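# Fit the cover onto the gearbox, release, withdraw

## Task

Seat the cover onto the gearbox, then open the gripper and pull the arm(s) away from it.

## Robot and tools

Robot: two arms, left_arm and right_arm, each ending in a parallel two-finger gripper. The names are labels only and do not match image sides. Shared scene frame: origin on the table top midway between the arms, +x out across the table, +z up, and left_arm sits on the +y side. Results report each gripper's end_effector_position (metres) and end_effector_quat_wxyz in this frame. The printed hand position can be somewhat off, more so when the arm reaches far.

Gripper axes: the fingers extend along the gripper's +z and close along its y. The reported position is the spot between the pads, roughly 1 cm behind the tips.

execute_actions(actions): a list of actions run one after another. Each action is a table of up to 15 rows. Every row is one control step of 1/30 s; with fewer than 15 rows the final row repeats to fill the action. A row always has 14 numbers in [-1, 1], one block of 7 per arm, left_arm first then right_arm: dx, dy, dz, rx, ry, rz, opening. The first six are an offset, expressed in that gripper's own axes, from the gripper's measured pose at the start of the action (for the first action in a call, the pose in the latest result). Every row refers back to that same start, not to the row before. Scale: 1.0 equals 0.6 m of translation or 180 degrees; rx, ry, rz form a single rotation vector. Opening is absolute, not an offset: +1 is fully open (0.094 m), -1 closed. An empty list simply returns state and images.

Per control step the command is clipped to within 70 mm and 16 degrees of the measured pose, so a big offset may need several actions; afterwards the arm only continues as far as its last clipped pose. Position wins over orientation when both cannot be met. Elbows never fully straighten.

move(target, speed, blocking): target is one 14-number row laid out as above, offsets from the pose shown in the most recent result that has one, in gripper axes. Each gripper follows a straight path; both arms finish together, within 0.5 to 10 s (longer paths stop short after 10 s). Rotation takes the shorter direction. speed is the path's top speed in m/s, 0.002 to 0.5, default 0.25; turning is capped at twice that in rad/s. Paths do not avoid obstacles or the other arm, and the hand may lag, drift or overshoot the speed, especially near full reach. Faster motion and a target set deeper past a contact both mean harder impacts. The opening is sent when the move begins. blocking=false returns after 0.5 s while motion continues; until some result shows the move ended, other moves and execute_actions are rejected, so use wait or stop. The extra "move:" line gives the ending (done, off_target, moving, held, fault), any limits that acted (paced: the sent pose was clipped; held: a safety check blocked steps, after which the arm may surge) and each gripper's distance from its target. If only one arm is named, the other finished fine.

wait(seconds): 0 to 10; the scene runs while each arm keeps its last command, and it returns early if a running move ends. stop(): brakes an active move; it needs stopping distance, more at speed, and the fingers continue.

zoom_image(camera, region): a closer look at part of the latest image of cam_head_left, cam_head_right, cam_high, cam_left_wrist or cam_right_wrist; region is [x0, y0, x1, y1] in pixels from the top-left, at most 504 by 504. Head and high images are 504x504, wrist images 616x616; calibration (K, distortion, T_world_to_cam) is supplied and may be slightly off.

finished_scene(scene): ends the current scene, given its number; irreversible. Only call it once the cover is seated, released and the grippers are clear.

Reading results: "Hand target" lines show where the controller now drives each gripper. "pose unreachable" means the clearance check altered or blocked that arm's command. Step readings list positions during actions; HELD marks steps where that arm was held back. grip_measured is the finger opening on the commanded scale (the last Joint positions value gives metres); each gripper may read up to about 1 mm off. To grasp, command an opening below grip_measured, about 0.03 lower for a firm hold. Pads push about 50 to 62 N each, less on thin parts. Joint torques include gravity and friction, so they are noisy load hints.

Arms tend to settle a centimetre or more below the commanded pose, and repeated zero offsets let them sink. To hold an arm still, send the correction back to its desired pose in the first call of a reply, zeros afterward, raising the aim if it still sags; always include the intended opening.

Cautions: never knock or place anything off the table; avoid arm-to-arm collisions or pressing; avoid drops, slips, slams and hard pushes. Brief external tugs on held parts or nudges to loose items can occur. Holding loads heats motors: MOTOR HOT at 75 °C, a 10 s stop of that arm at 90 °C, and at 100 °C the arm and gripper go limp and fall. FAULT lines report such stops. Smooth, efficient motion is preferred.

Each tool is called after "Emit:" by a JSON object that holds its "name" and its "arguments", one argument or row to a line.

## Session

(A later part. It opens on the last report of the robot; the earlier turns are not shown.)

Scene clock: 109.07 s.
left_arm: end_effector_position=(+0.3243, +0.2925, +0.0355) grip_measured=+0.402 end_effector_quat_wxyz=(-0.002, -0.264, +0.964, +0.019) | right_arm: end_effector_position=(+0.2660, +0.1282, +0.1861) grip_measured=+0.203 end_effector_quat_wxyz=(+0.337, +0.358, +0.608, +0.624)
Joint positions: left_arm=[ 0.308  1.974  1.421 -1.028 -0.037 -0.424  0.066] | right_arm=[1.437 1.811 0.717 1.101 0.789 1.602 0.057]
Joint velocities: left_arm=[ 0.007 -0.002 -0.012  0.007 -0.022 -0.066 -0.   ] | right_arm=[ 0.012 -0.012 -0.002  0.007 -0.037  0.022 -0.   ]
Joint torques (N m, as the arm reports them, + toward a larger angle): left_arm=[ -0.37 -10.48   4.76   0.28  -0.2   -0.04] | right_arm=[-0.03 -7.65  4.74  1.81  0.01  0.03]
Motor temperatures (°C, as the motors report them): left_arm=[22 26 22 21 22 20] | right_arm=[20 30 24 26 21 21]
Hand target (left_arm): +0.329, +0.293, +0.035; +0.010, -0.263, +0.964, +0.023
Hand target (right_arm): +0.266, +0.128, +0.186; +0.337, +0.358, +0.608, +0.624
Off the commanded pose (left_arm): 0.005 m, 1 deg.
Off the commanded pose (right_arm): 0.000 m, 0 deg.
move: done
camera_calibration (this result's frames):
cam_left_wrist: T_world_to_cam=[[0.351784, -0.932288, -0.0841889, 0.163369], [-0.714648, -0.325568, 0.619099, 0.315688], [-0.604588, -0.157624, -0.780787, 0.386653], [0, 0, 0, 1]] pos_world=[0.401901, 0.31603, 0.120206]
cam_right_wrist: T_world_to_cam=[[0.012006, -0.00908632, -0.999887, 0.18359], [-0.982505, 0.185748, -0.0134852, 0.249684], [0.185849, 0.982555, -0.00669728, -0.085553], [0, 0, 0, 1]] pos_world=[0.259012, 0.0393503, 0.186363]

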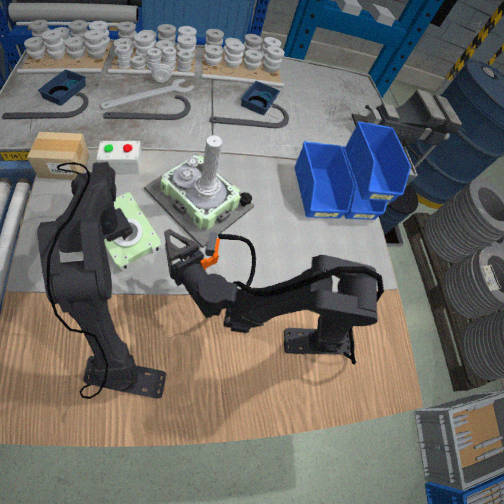

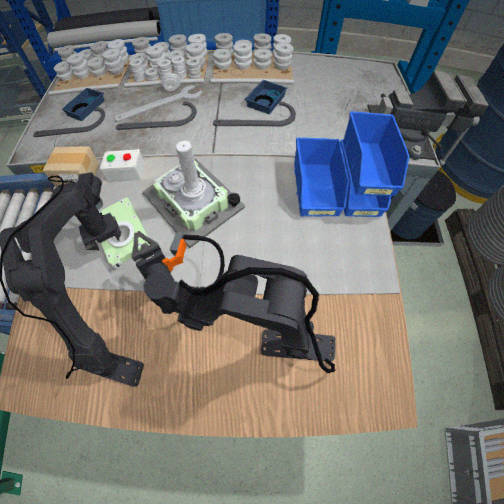

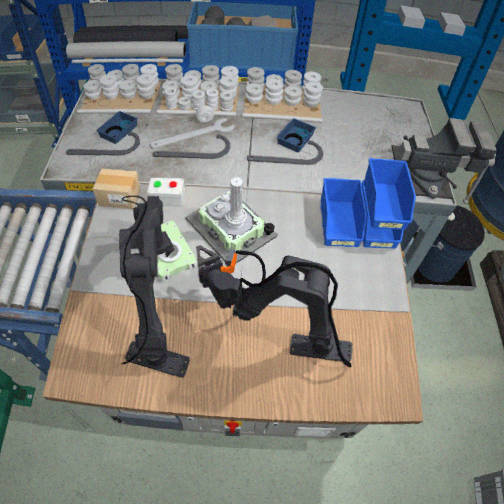

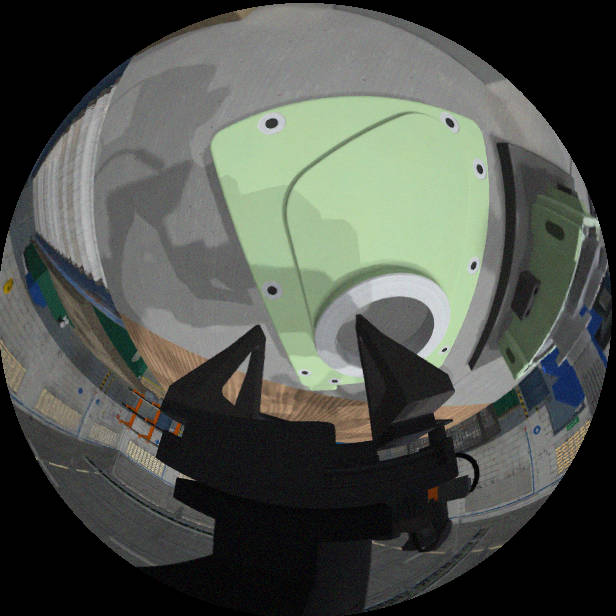

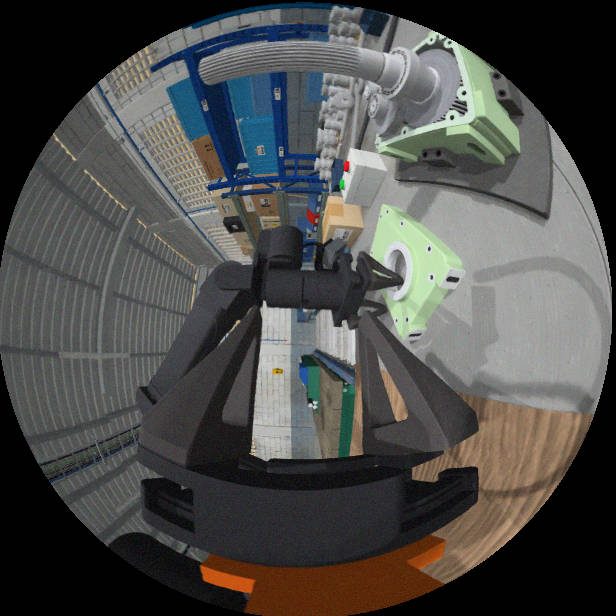

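Emit:
{"name": "move", "arguments": {
  "target": [0,0,0.025,0,0,0,0.4,0,0,0,0,0,0,0.2],
  "speed": 0.05
}}

Emit:
{"name": "move", "arguments": {
  "target": [0,0,0,0,0,0,-0.4,0,0,0,0,0,0,0.2]
}}

Emit:
{"name": "move", "arguments": {
  "target": [0,0,-0.25,0,0,0,-0.4,0,0,0,0,0,0,0.2],
  "speed": 0.1
}}

Scene clock: 113.30 s.
left_arm: end_effector_position=(+0.3192, +0.2920, +0.0216) grip_measured=+0.402 end_effector_quat_wxyz=(-0.013, -0.263, +0.964, +0.021) | right_arm: end_effector_position=(+0.2660, +0.1282, +0.1861) grip_measured=+0.203 end_effector_quat_wxyz=(+0.337, +0.358, +0.608, +0.624)
Joint positions: left_arm=[ 0.308  1.993  1.389 -1.    -0.037 -0.424  0.066] | right_arm=[1.437 1.811 0.717 1.101 0.789 1.602 0.057]
Joint velocities: left_arm=[-0.012 -0.002  0.007 -0.037 -0.095 -0.037 -0.001] | right_arm=[-0.007  0.002  0.002  0.051 -0.007 -0.037  0.001]
Joint torques (N m, as the arm reports them, + toward a larger angle): left_arm=[  0.22 -10.56   4.57   0.23  -0.07   0.  ] | right_arm=[-0.02 -7.65  4.75  1.81  0.01  0.04]
Motor temperatures (°C, as the motors report them): left_arm=[22 27 22 21 22 20] | right_arm=[20 30 24 26 21 21]
Hand target (left_arm): +0.324, +0.293, +0.021; -0.002, -0.264, +0.964, +0.019
Hand target (right_arm): +0.266, +0.128, +0.186; +0.337, +0.358, +0.608, +0.624
Off the commanded pose (left_arm): 0.005 m, 1 deg.
Off the commanded pose (right_arm): 0.000 m, 0 deg.
move: done
camera_calibration (this result's frames):
cam_left_wrist: T_world_to_cam=[[0.349873, -0.9325, -0.0896291, 0.164249], [-0.700853, -0.324037, 0.635456, 0.31527], [-0.621606, -0.159512, -0.766917, 0.378351], [0, 0, 0, 1]] pos_world=[0.398677, 0.315673, 0.104545]
cam_right_wrist: T_world_to_cam=[[0.012006, -0.00908632, -0.999887, 0.18359], [-0.982505, 0.185748, -0.0134852, 0.249684], [0.185849, 0.982555, -0.00669728, -0.085553], [0, 0, 0, 1]] pos_world=[0.259012, 0.0393503, 0.186363]

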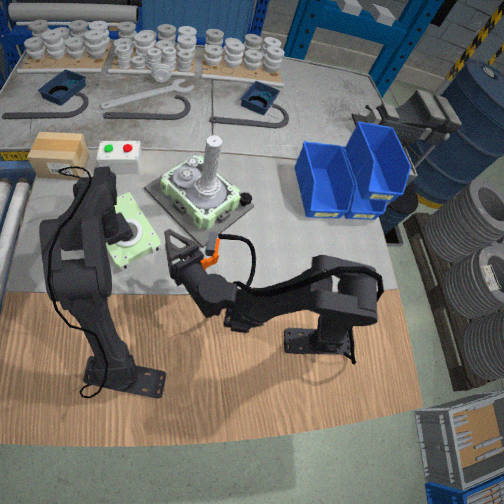

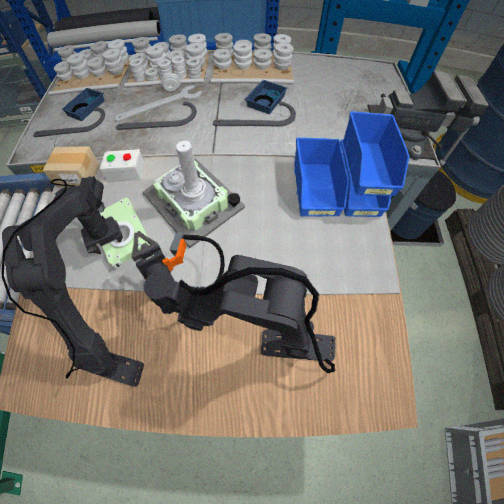

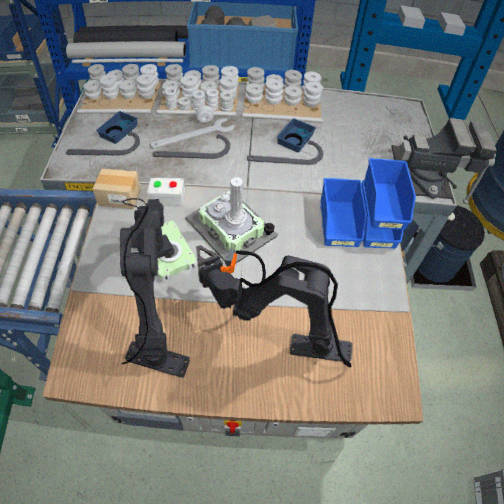

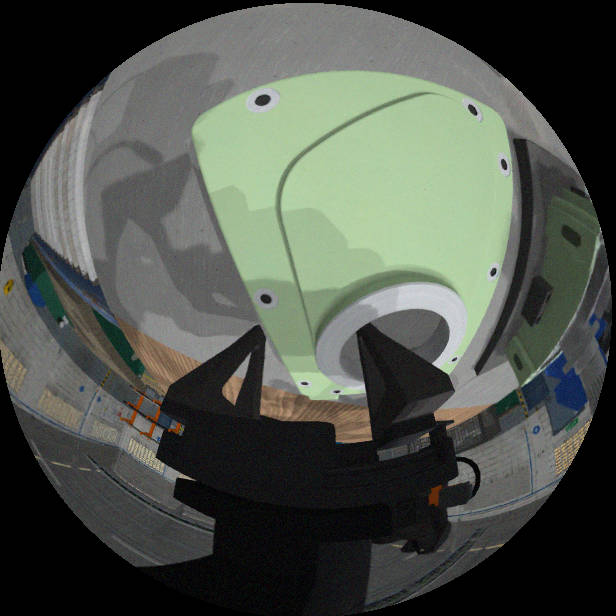

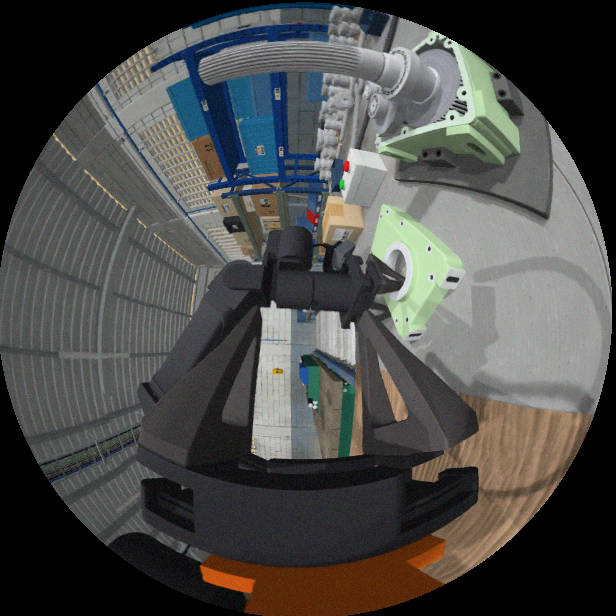

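Scene clock: 113.80 s.
left_arm: end_effector_position=(+0.3211, +0.2929, +0.0214) grip_measured=-0.106 end_effector_quat_wxyz=(-0.009, -0.264, +0.964, +0.022) | right_arm: end_effector_position=(+0.2660, +0.1282, +0.1861) grip_measured=+0.203 end_effector_quat_wxyz=(+0.337, +0.358, +0.608, +0.624)
Joint positions: left_arm=[ 0.309  1.993  1.389 -0.992 -0.04  -0.425  0.042] | right_arm=[1.437 1.811 0.717 1.101 0.789 1.602 0.057]
Joint velocities: left_arm=[-0.007 -0.012  0.022 -0.022 -0.007  0.066 -0.001] | right_arm=[-0.002 -0.002 -0.002  0.007 -0.022 -0.051 -0.001]
Joint torques (N m, as the arm reports them, + toward a larger angle): left_arm=[  0.01 -10.57   5.    -0.06  -0.03   0.01] | right_arm=[ 0.02 -7.65  4.77  1.81  0.01  0.03]
Motor temperatures (°C, as the motors report them): left_arm=[22 27 22 21 22 20] | right_arm=[20 30 24 26 21 21]
Hand target (left_arm): +0.319, +0.292, +0.022; -0.013, -0.263, +0.964, +0.021
Hand target (right_arm): +0.266, +0.128, +0.186; +0.337, +0.358, +0.608, +0.624
Off the commanded pose (left_arm): 0.002 m, 0 deg.
Off the commanded pose (right_arm): 0.000 m, 0 deg.
move: done
camera_calibration (this result's frames):
cam_left_wrist: T_world_to_cam=[[0.352225, -0.931508, -0.0907248, 0.16339], [-0.704876, -0.327796, 0.629047, 0.319501], [-0.615701, -0.157616, -0.772055, 0.377182], [0, 0, 0, 1]] pos_world=[0.39989, 0.316381, 0.105048]
cam_right_wrist: T_world_to_cam=[[0.012006, -0.00908632, -0.999887, 0.18359], [-0.982505, 0.185748, -0.0134852, 0.249684], [0.185849, 0.982555, -0.00669728, -0.085553], [0, 0, 0, 1]] pos_world=[0.259012, 0.0393503, 0.186363]

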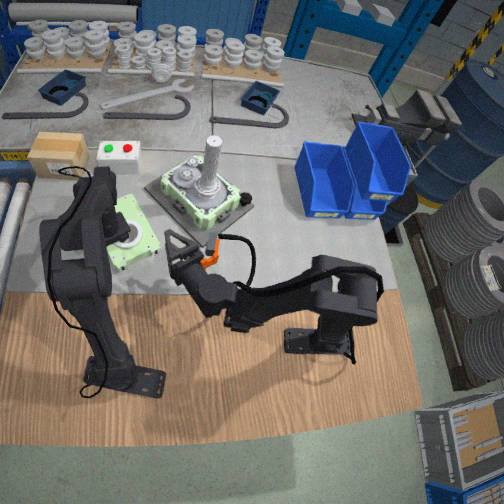

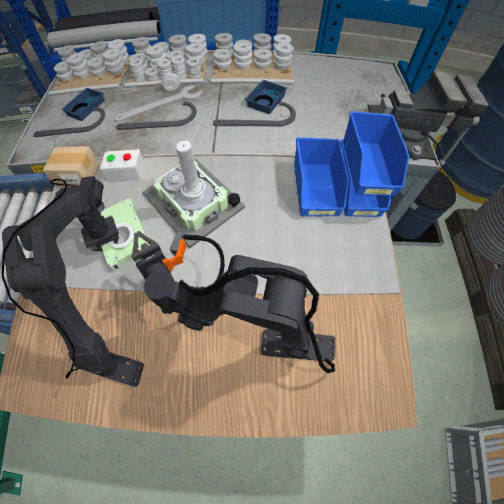

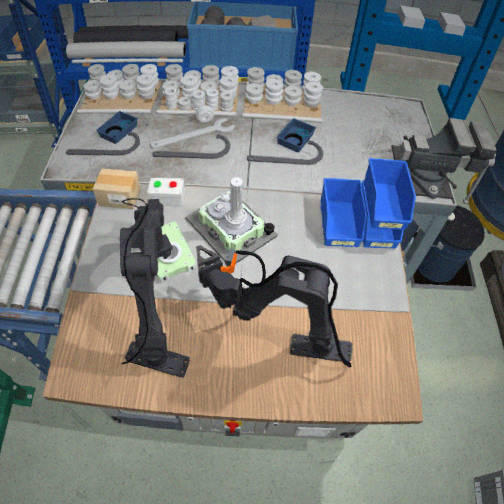

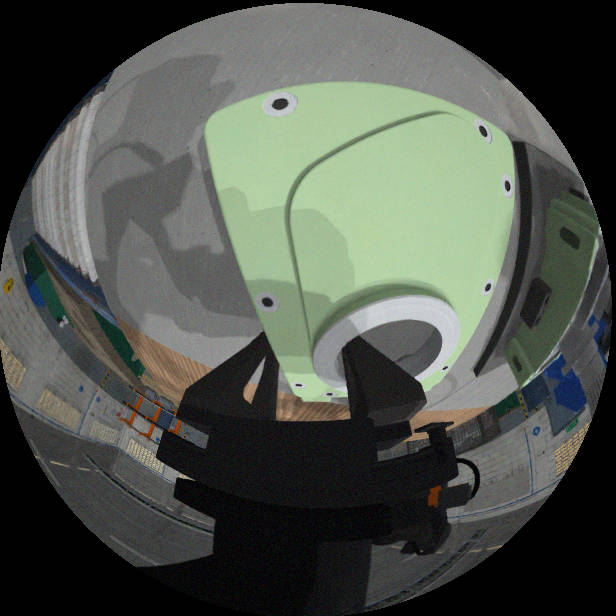

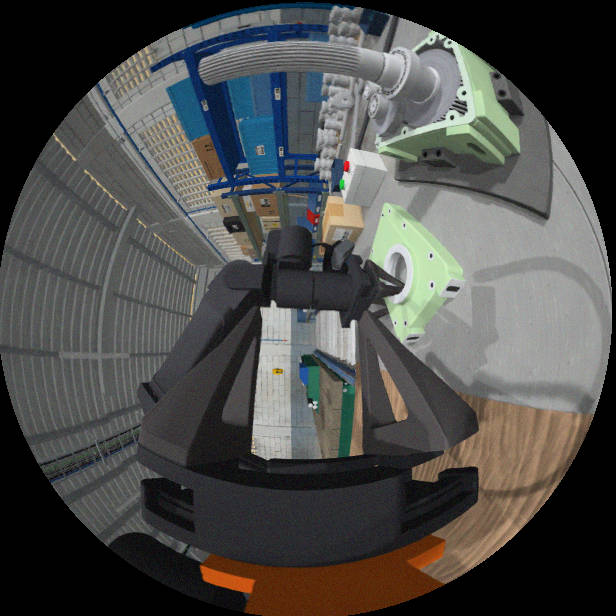

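Scene clock: 115.87 s.
left_arm: end_effector_position=(+0.3162, +0.2911, +0.1434) grip_measured=-0.106 end_effector_quat_wxyz=(-0.050, -0.262, +0.963, +0.035) | right_arm: end_effector_position=(+0.2660, +0.1282, +0.1861) grip_measured=+0.203 end_effector_quat_wxyz=(+0.337, +0.358, +0.608, +0.624)
Joint positions: left_arm=[ 0.299  1.999  1.884 -1.566 -0.053 -0.433  0.042] | right_arm=[1.437 1.811 0.717 1.101 0.789 1.602 0.057]
Joint velocities: left_arm=[-0.007 -0.012  0.017 -0.022  0.066 -0.037  0.001] | right_arm=[ 0.012 -0.002 -0.022 -0.066 -0.007 -0.007 -0.001]
Joint torques (N m, as the arm reports them, + toward a larger angle): left_arm=[ -0.85 -14.98   8.72  -0.15   0.08  -0.11] | right_arm=[-0.01 -7.67  4.77  1.81  0.    0.04]
Motor temperatures (°C, as the motors report them): left_arm=[22 27 22 21 22 20] | right_arm=[20 29 24 26 21 21]
Hand target (left_arm): +0.325, +0.286, +0.171; -0.004, -0.264, +0.964, +0.020
Hand target (right_arm): +0.266, +0.128, +0.186; +0.337, +0.358, +0.608, +0.624
Off the commanded pose (left_arm): 0.030 m, 5 deg.
Off the commanded pose (right_arm): 0.000 m, 0 deg.
joint sent to its limit (left arm) — the command would take joint 4 (wrist pitch) past its lower limit, so that joint was sent only as far as its limit.
move: off_target (left_arm)
camera_calibration (this result's frames):
cam_left_wrist: T_world_to_cam=[[0.340696, -0.931869, -0.124686, 0.183179], [-0.649088, -0.329077, 0.685852, 0.213348], [-0.680155, -0.152735, -0.71698, 0.479125], [0, 0, 0, 1]] pos_world=[0.401953, 0.314086, 0.220038]
cam_right_wrist: T_world_to_cam=[[0.012006, -0.00908632, -0.999887, 0.18359], [-0.982505, 0.185748, -0.0134852, 0.249684], [0.185849, 0.982555, -0.00669728, -0.085553], [0, 0, 0, 1]] pos_world=[0.259012, 0.0393503, 0.186363]

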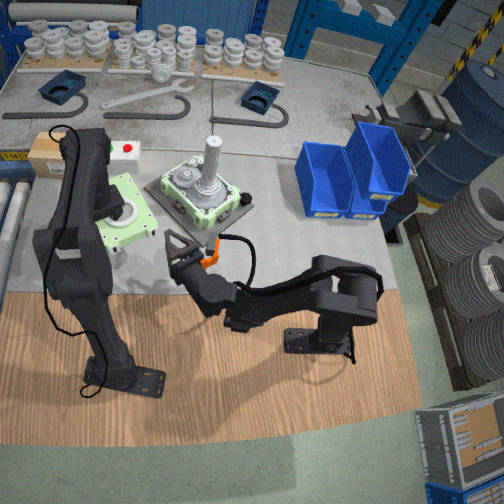

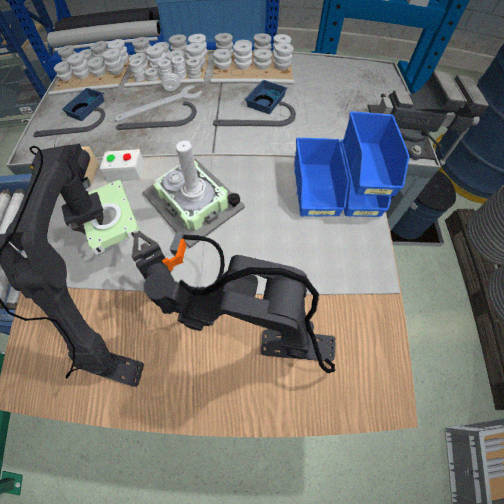

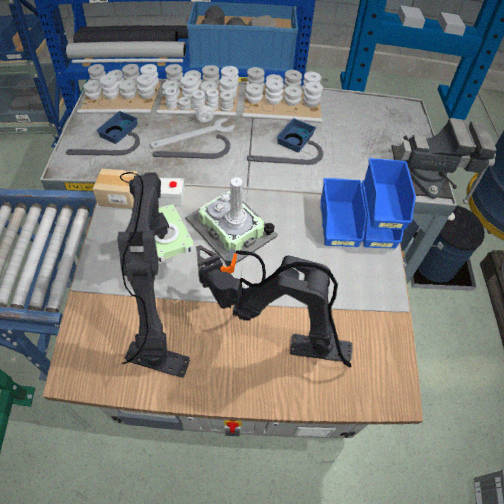

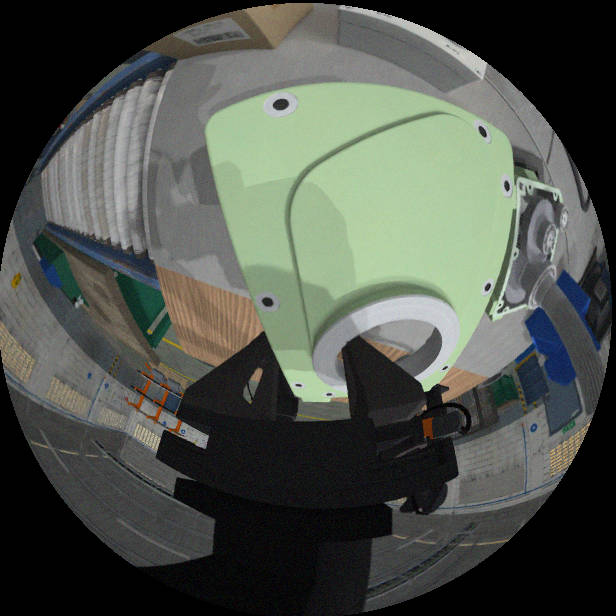

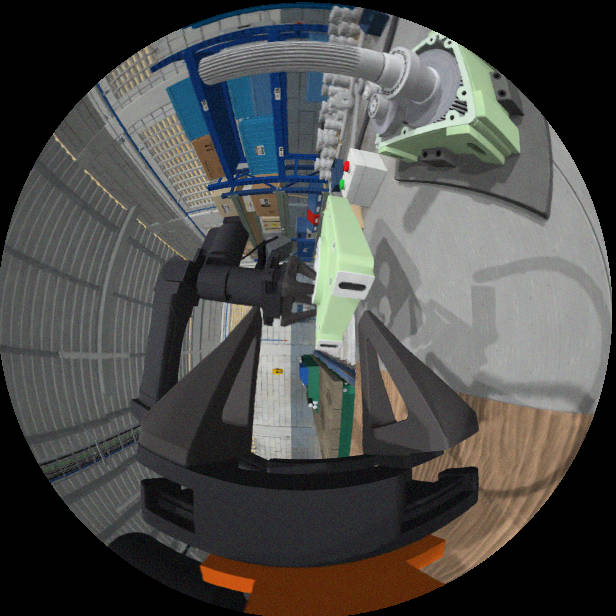

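Emit:
{"name": "zoom_image", "arguments": {
  "camera": "cam_right_wrist",
  "region": [250, 180, 450, 380]
}}

Emit:
{"name": "zoom_image", "arguments": {
  "camera": "cam_head_left",
  "region": [80, 120, 270, 290]
}}

Region (250, 180, 450, 380) of cam_right_wrist's 616x616 image, scaled by 2.520, with more detail than that image has.

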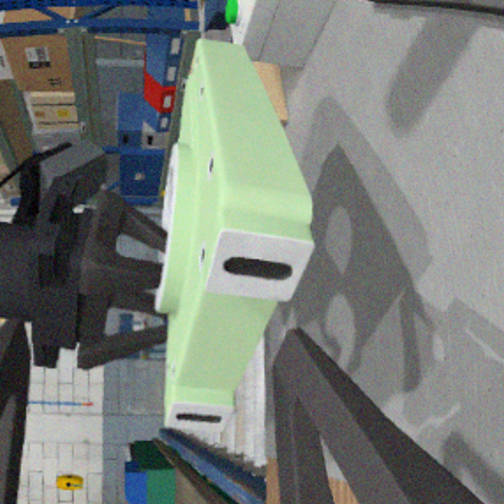

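Region (80, 120, 270, 290) of cam_head_left's 504x504 image, scaled by 2.653, with more detail than that image has; it fills the top 451 rows of this view, and the rest is white.

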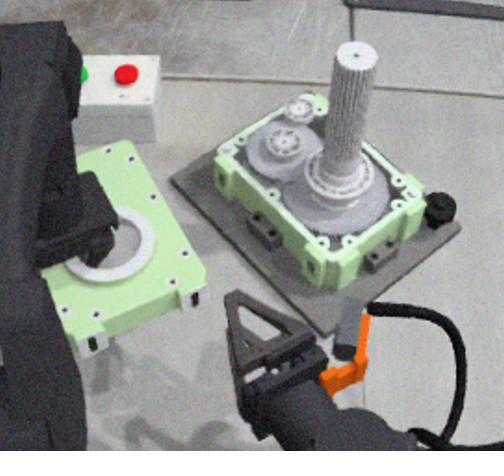

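Emit:
{"name": "move", "arguments": {
  "target": [0,0,-0.03,0,-0.05,0,-0.4,0.09,-0.05,0,0,0,0,0.4],
  "speed": 0.1
}}

Scene clock: 125.13 s.
left_arm: end_effector_position=(+0.3025, +0.2923, +0.1325) grip_measured=-0.106 end_effector_quat_wxyz=(-0.044, -0.252, +0.964, +0.066) | right_arm: end_effector_position=(+0.2393, +0.1700, +0.1527) grip_measured=+0.397 end_effector_quat_wxyz=(+0.338, +0.353, +0.617, +0.617)
Joint positions: left_arm=[ 0.274  1.935  1.746 -1.492 -0.114 -0.441  0.042] | right_arm=[1.536 2.01  0.844 1.148 0.882 1.603 0.066]
Joint velocities: left_arm=[-0.012 -0.007  0.002 -0.022 -0.037  0.051  0.001] | right_arm=[-0.012  0.007 -0.017 -0.007  0.037 -0.037 -0.002]
Joint torques (N m, as the arm reports them, + toward a larger angle): left_arm=[ -0.75 -16.53   6.9    0.2   -0.12  -0.16] | right_arm=[ 0.51 -8.05  6.12  1.89  0.12  0.04]
Motor temperatures (°C, as the motors report them): left_arm=[22 30 23 21 22 20] | right_arm=[20 29 24 27 21 21]
Hand target (left_arm): +0.316, +0.290, +0.161; +0.025, -0.258, +0.964, +0.054
Hand target (right_arm): +0.237, +0.175, +0.158; +0.336, +0.358, +0.609, +0.623
Off the commanded pose (left_arm): 0.033 m, 8 deg.
Off the commanded pose (right_arm): 0.008 m, 1 deg.
move: off_target (left_arm)
camera_calibration (this result's frames):
cam_left_wrist: T_world_to_cam=[[0.318063, -0.930184, -0.183289, 0.201701], [-0.654148, -0.355253, 0.667746, 0.223963], [-0.686241, -0.092487, -0.721471, 0.446999], [0, 0, 0, 1]] pos_world=[0.3891, 0.308524, 0.209916]
cam_right_wrist: T_world_to_cam=[[0.00780591, -0.0331207, -0.999421, 0.155903], [-0.983677, 0.179428, -0.0136292, 0.216579], [0.179775, 0.983213, -0.0311795, -0.116796], [0, 0, 0, 1]] pos_world=[0.232823, 0.0811385, 0.155123]

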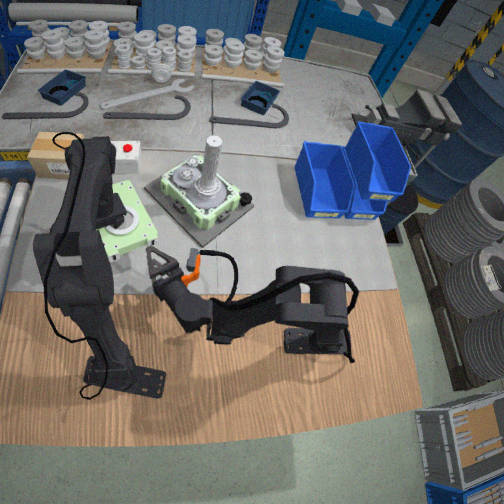

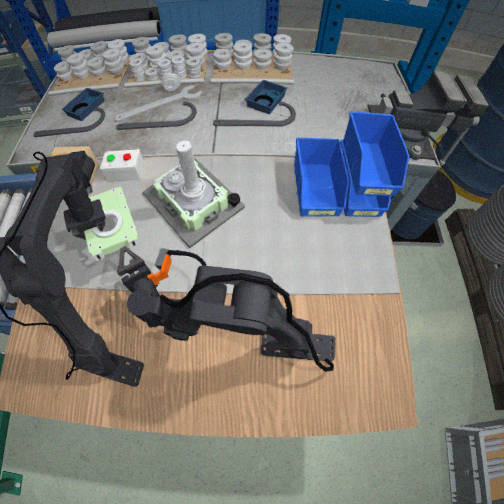

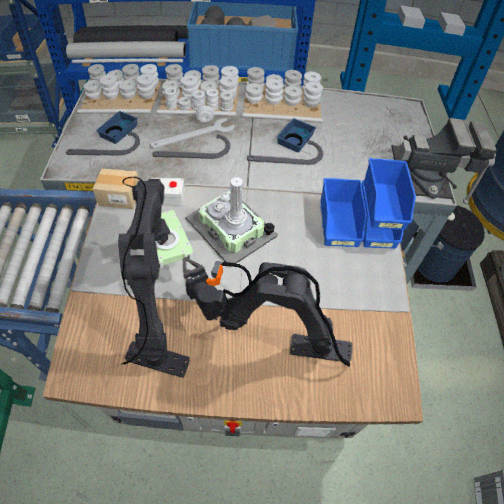

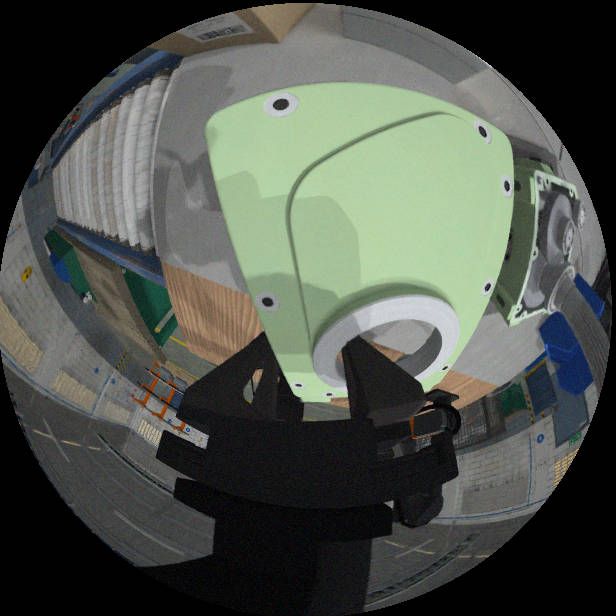

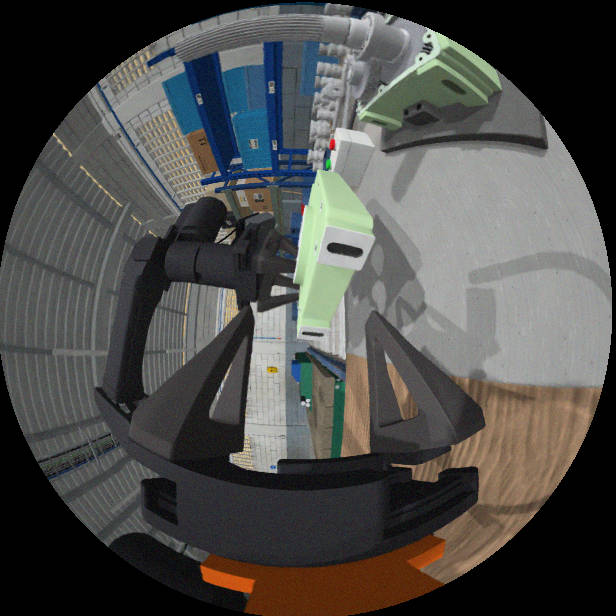

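Emit:
{"name": "move", "arguments": {
  "target": [-0.018,-0.015,-0.05,0.051,-0.054,-0.009,-0.4,0,0.008,0,0,0,0,0.4],
  "speed": 0.1
}}

Scene clock: 131.00 s.
left_arm: end_effector_position=(+0.3000, +0.2860, +0.1313) grip_measured=-0.106 end_effector_quat_wxyz=(-0.016, -0.257, +0.965, +0.037) | right_arm: end_effector_position=(+0.2397, +0.1695, +0.1536) grip_measured=+0.397 end_effector_quat_wxyz=(+0.339, +0.355, +0.615, +0.617)
Joint positions: left_arm=[ 0.281  1.857  1.646 -1.403 -0.067 -0.44   0.042] | right_arm=[1.536 2.01  0.845 1.151 0.886 1.603 0.066]
Joint velocities: left_arm=[ 0.012 -0.002 -0.027 -0.081  0.007 -0.007 -0.001] | right_arm=[-0.012  0.017 -0.007  0.022 -0.022 -0.022 -0.   ]
Joint torques (N m, as the arm reports them, + toward a larger angle): left_arm=[  0.85 -15.84   7.     0.5    0.19   0.07] | right_arm=[ -0.06 -10.43   4.61   1.51  -0.02   0.02]
Motor temperatures (°C, as the motors report them): left_arm=[22 31 23 21 22 20] | right_arm=[20 29 24 27 21 21]
Hand target (left_arm): +0.318, +0.286, +0.161; +0.058, -0.260, +0.964, +0.010
Hand target (right_arm): +0.239, +0.170, +0.158; +0.338, +0.353, +0.617, +0.617
Off the commanded pose (left_arm): 0.035 m, 9 deg.
Off the commanded pose (right_arm): 0.004 m, 0 deg.
move: off_target (left_arm)
camera_calibration (this result's frames):
cam_left_wrist: T_world_to_cam=[[0.336701, -0.933706, -0.121761, 0.183708], [-0.696651, -0.334013, 0.634911, 0.231813], [-0.63349, -0.12895, -0.76293, 0.443914], [0, 0, 0, 1]] pos_world=[0.380853, 0.3062, 0.213864]
cam_right_wrist: T_world_to_cam=[[0.00826952, -0.0293877, -0.999534, 0.155982], [-0.982907, 0.183604, -0.0135302, 0.216173], [0.183916, 0.982561, -0.0273671, -0.117846], [0, 0, 0, 1]] pos_world=[0.232862, 0.0806839, 0.155609]

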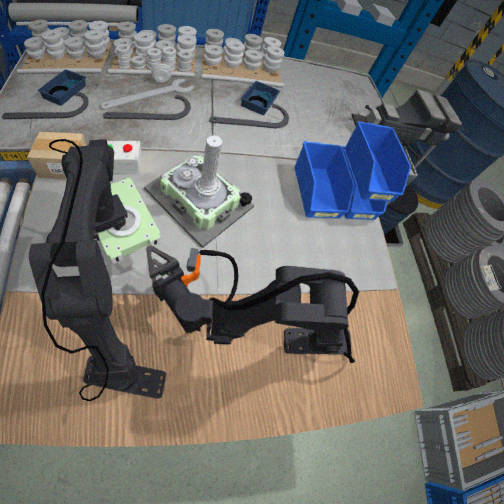

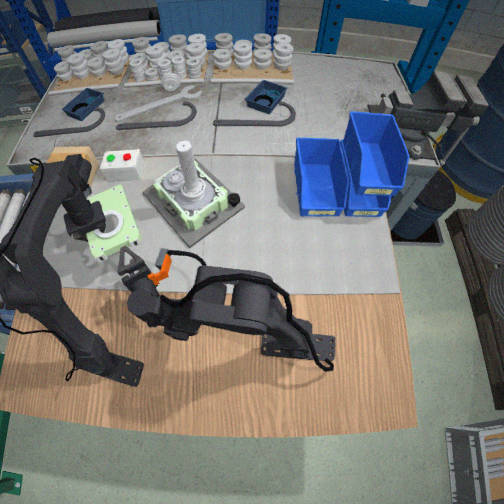

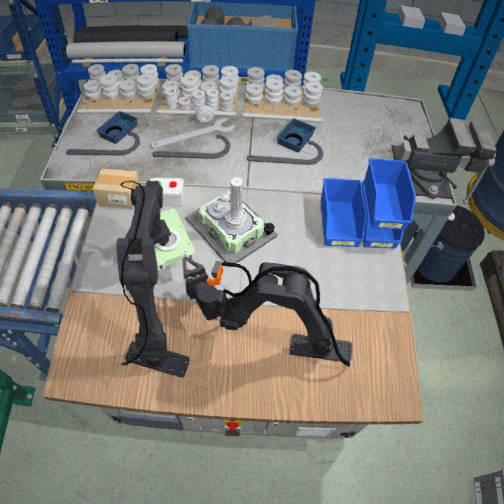

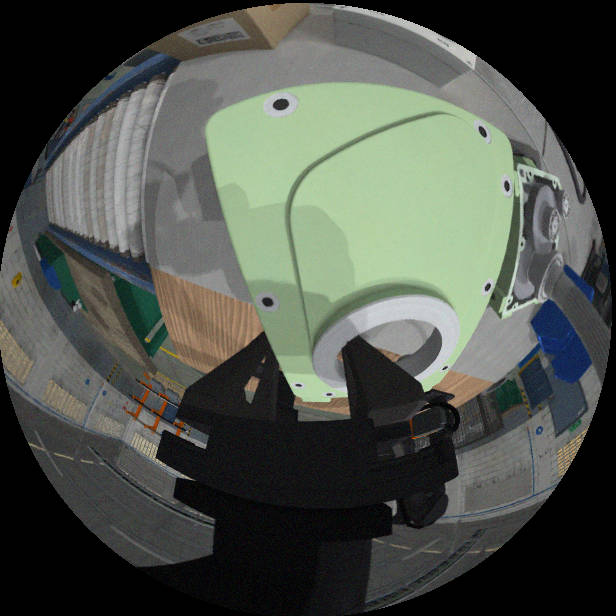

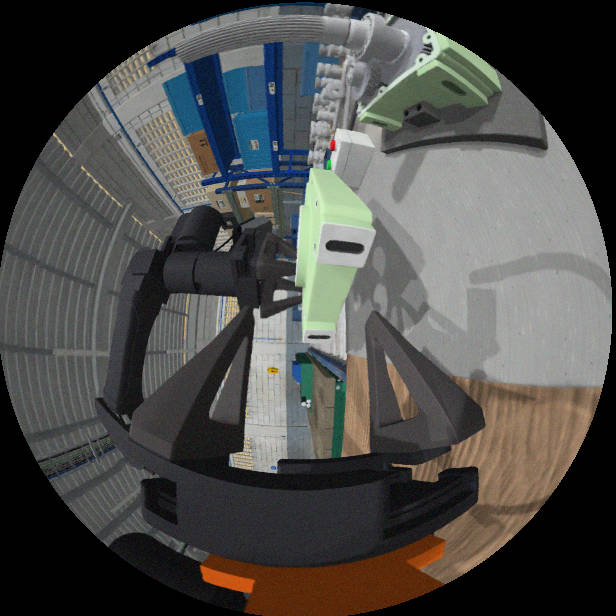

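Emit:
{"name": "move", "arguments": {
  "target": [-0.026,-0.015,-0.05,0.029,-0.041,0,-0.4,0.03,-0.025,0.04,0,0,0,0.4],
  "speed": 0.1
}}

Emit:
{"name": "move", "arguments": {
  "target": [-0.026,-0.015,-0.05,0.029,-0.041,0,-0.4,0,0.006,0.065,0,0,0,0.4],
  "speed": 0.1
}}

Scene clock: 137.37 s.
left_arm: end_effector_position=(+0.2939, +0.2850, +0.1264) grip_measured=-0.106 end_effector_quat_wxyz=(-0.024, -0.254, +0.966, +0.037) | right_arm: end_effector_position=(+0.2425, +0.1938, +0.1368) grip_measured=+0.397 end_effector_quat_wxyz=(+0.337, +0.351, +0.619, +0.616)
Joint positions: left_arm=[ 0.281  1.849  1.615 -1.398 -0.064 -0.433  0.042] | right_arm=[1.535 2.119 0.944 1.152 0.877 1.603 0.066]
Joint velocities: left_arm=[-0.002 -0.002 -0.012 -0.095 -0.066 -0.051 -0.001] | right_arm=[-0.022 -0.007  0.032 -0.022  0.037 -0.007 -0.001]
Joint torques (N m, as the arm reports them, + toward a larger angle): left_arm=[  0.34 -15.69   9.09   0.44   0.21   0.07] | right_arm=[-0.89 -8.74  6.06  1.74 -0.03  0.03]
Motor temperatures (°C, as the motors report them): left_arm=[22 32 23 21 22 20] | right_arm=[20 30 24 27 21 21]
Hand target (left_arm): +0.317, +0.283, +0.162; +0.058, -0.253, +0.966, +0.009
Hand target (right_arm): +0.250, +0.197, +0.138; +0.339, +0.354, +0.615, +0.617
Off the commanded pose (left_arm): 0.042 m, 10 deg.
Off the commanded pose (right_arm): 0.009 m, 1 deg.
move: off_target (left_arm)
camera_calibration (this result's frames):
cam_left_wrist: T_world_to_cam=[[0.328645, -0.936316, -0.123711, 0.187678], [-0.68764, -0.327009, 0.648241, 0.224005], [-0.647414, -0.127972, -0.751318, 0.438527], [0, 0, 0, 1]] pos_world=[0.376264, 0.305097, 0.207481]
cam_right_wrist: T_world_to_cam=[[0.00720791, -0.0376135, -0.999266, 0.141747], [-0.984297, 0.175988, -0.0137243, 0.216093], [0.176375, 0.983673, -0.0357544, -0.139936], [0, 0, 0, 1]] pos_world=[0.236359, 0.104953, 0.139605]

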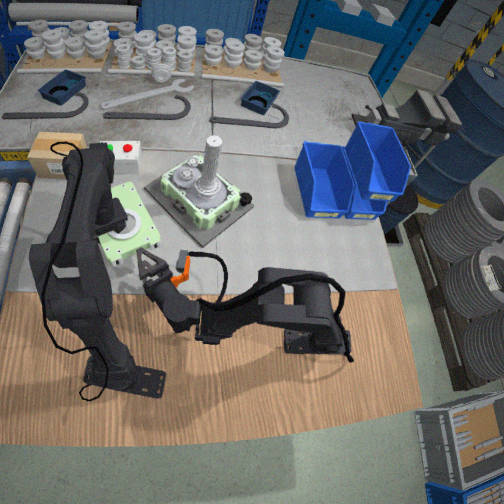

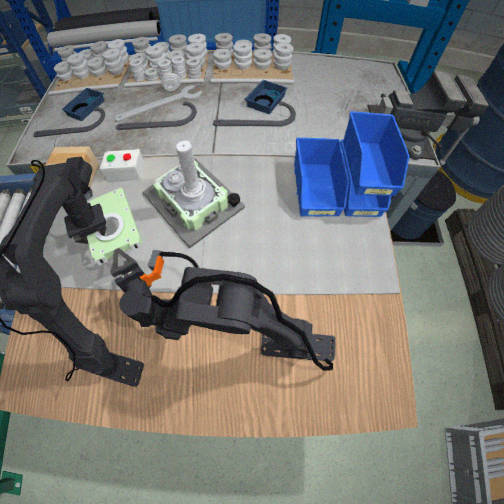

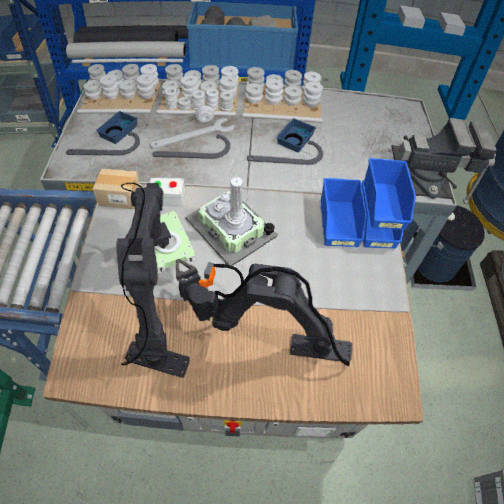

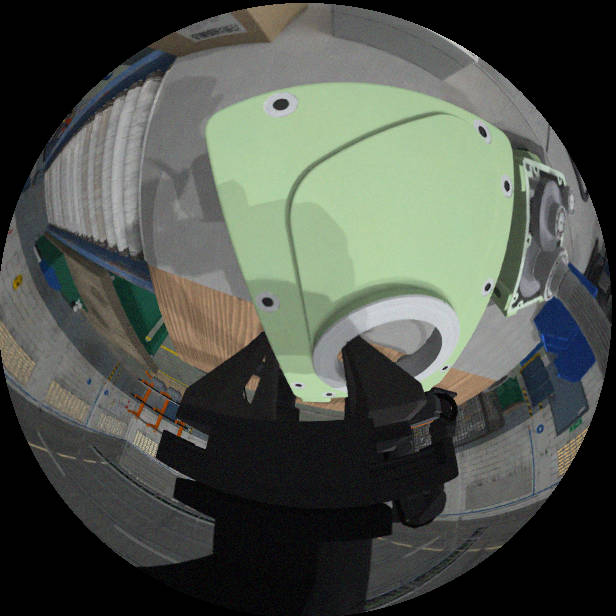

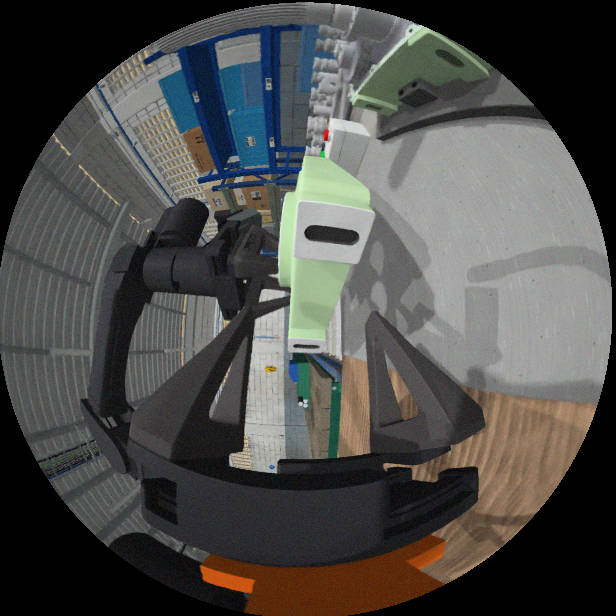

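Scene clock: 138.47 s.
left_arm: end_effector_position=(+0.3039, +0.2889, +0.1194) grip_measured=-0.106 end_effector_quat_wxyz=(-0.002, -0.255, +0.966, +0.042) | right_arm: end_effector_position=(+0.2683, +0.2079, +0.1435) grip_measured=+0.397 end_effector_quat_wxyz=(+0.337, +0.356, +0.611, +0.621)
Joint positions: left_arm=[ 0.281  1.848  1.587 -1.328 -0.082 -0.433  0.042] | right_arm=[1.478 2.158 1.036 1.121 0.827 1.603 0.066]
Joint velocities: left_arm=[-0.007  0.007  0.007  0.022  0.022 -0.007  0.   ] | right_arm=[ 0.002 -0.017  0.002 -0.081 -0.022  0.037  0.001]
Joint torques (N m, as the arm reports them, + toward a larger angle): left_arm=[  0.33 -15.97   8.62  -0.05   0.47   0.15] | right_arm=[-1.18 -8.98  6.99  1.46 -0.2   0.  ]
Motor temperatures (°C, as the motors report them): left_arm=[22 32 23 21 22 20] | right_arm=[20 30 24 27 21 21]
Hand target (left_arm): +0.312, +0.283, +0.154; +0.049, -0.250, +0.967, +0.010
Hand target (right_arm): +0.276, +0.213, +0.140; +0.338, +0.351, +0.619, +0.616
Off the commanded pose (left_arm): 0.038 m, 7 deg.
Off the commanded pose (right_arm): 0.010 m, 1 deg.
move: off_target (left_arm)
camera_calibration (this result's frames):
cam_left_wrist: T_world_to_cam=[[0.33322, -0.933928, -0.129393, 0.185772], [-0.713813, -0.339546, 0.612519, 0.252544], [-0.615983, -0.111741, -0.779794, 0.429342], [0, 0, 0, 1]] pos_world=[0.382834, 0.307223, 0.204148]
cam_right_wrist: T_world_to_cam=[[0.0100026, -0.0165311, -0.999813, 0.14372], [-0.982954, 0.1834, -0.0128662, 0.237013], [0.183578, 0.982899, -0.0144148, -0.162976], [0, 0, 0, 1]] pos_world=[0.261454, 0.119096, 0.144393]

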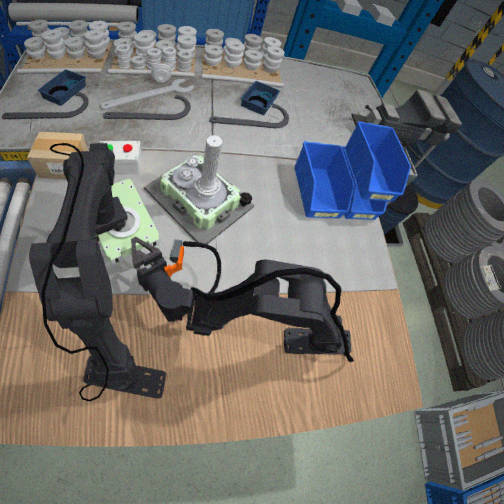

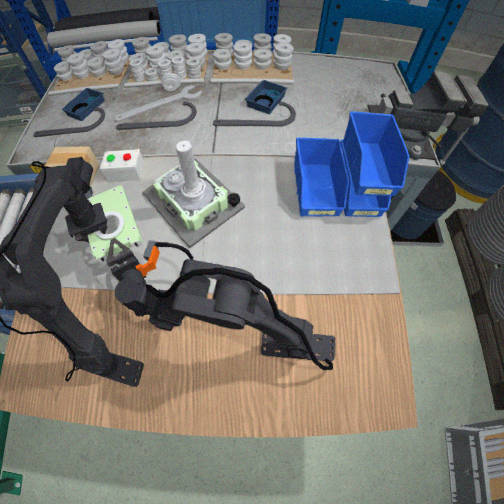

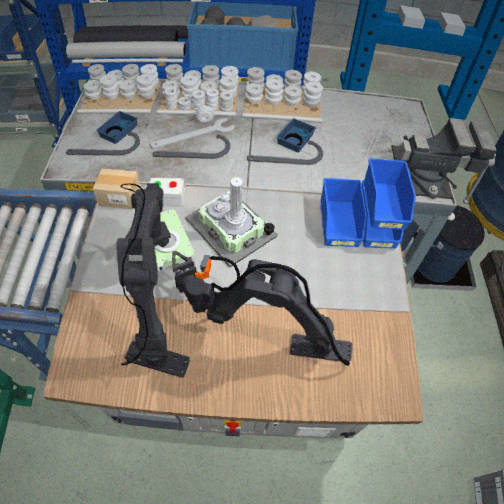

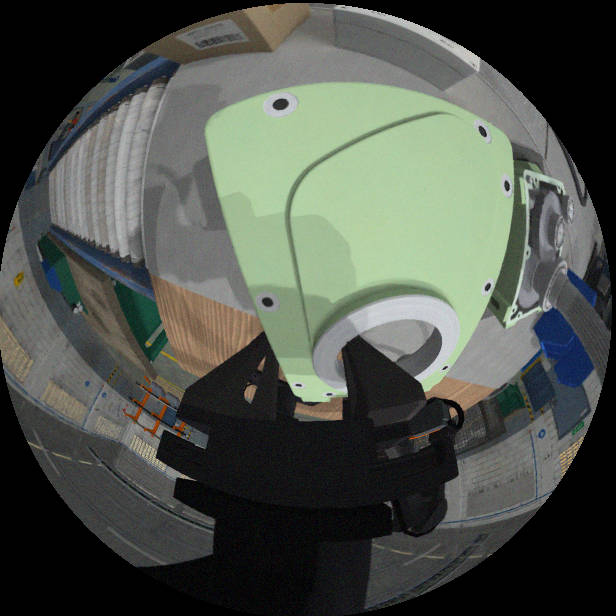

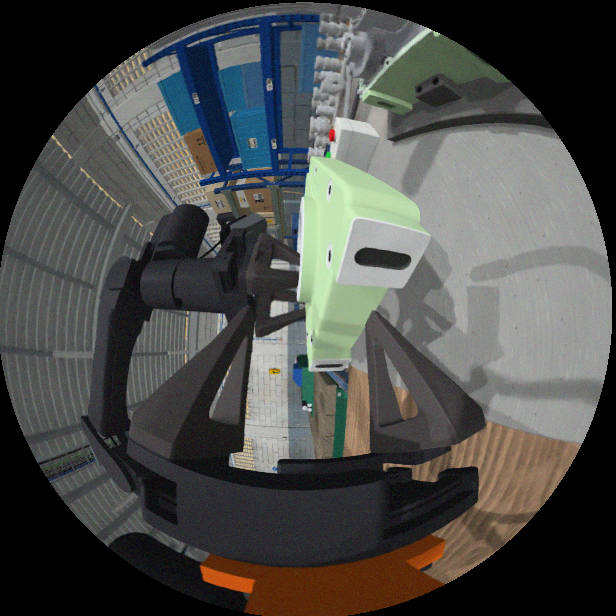

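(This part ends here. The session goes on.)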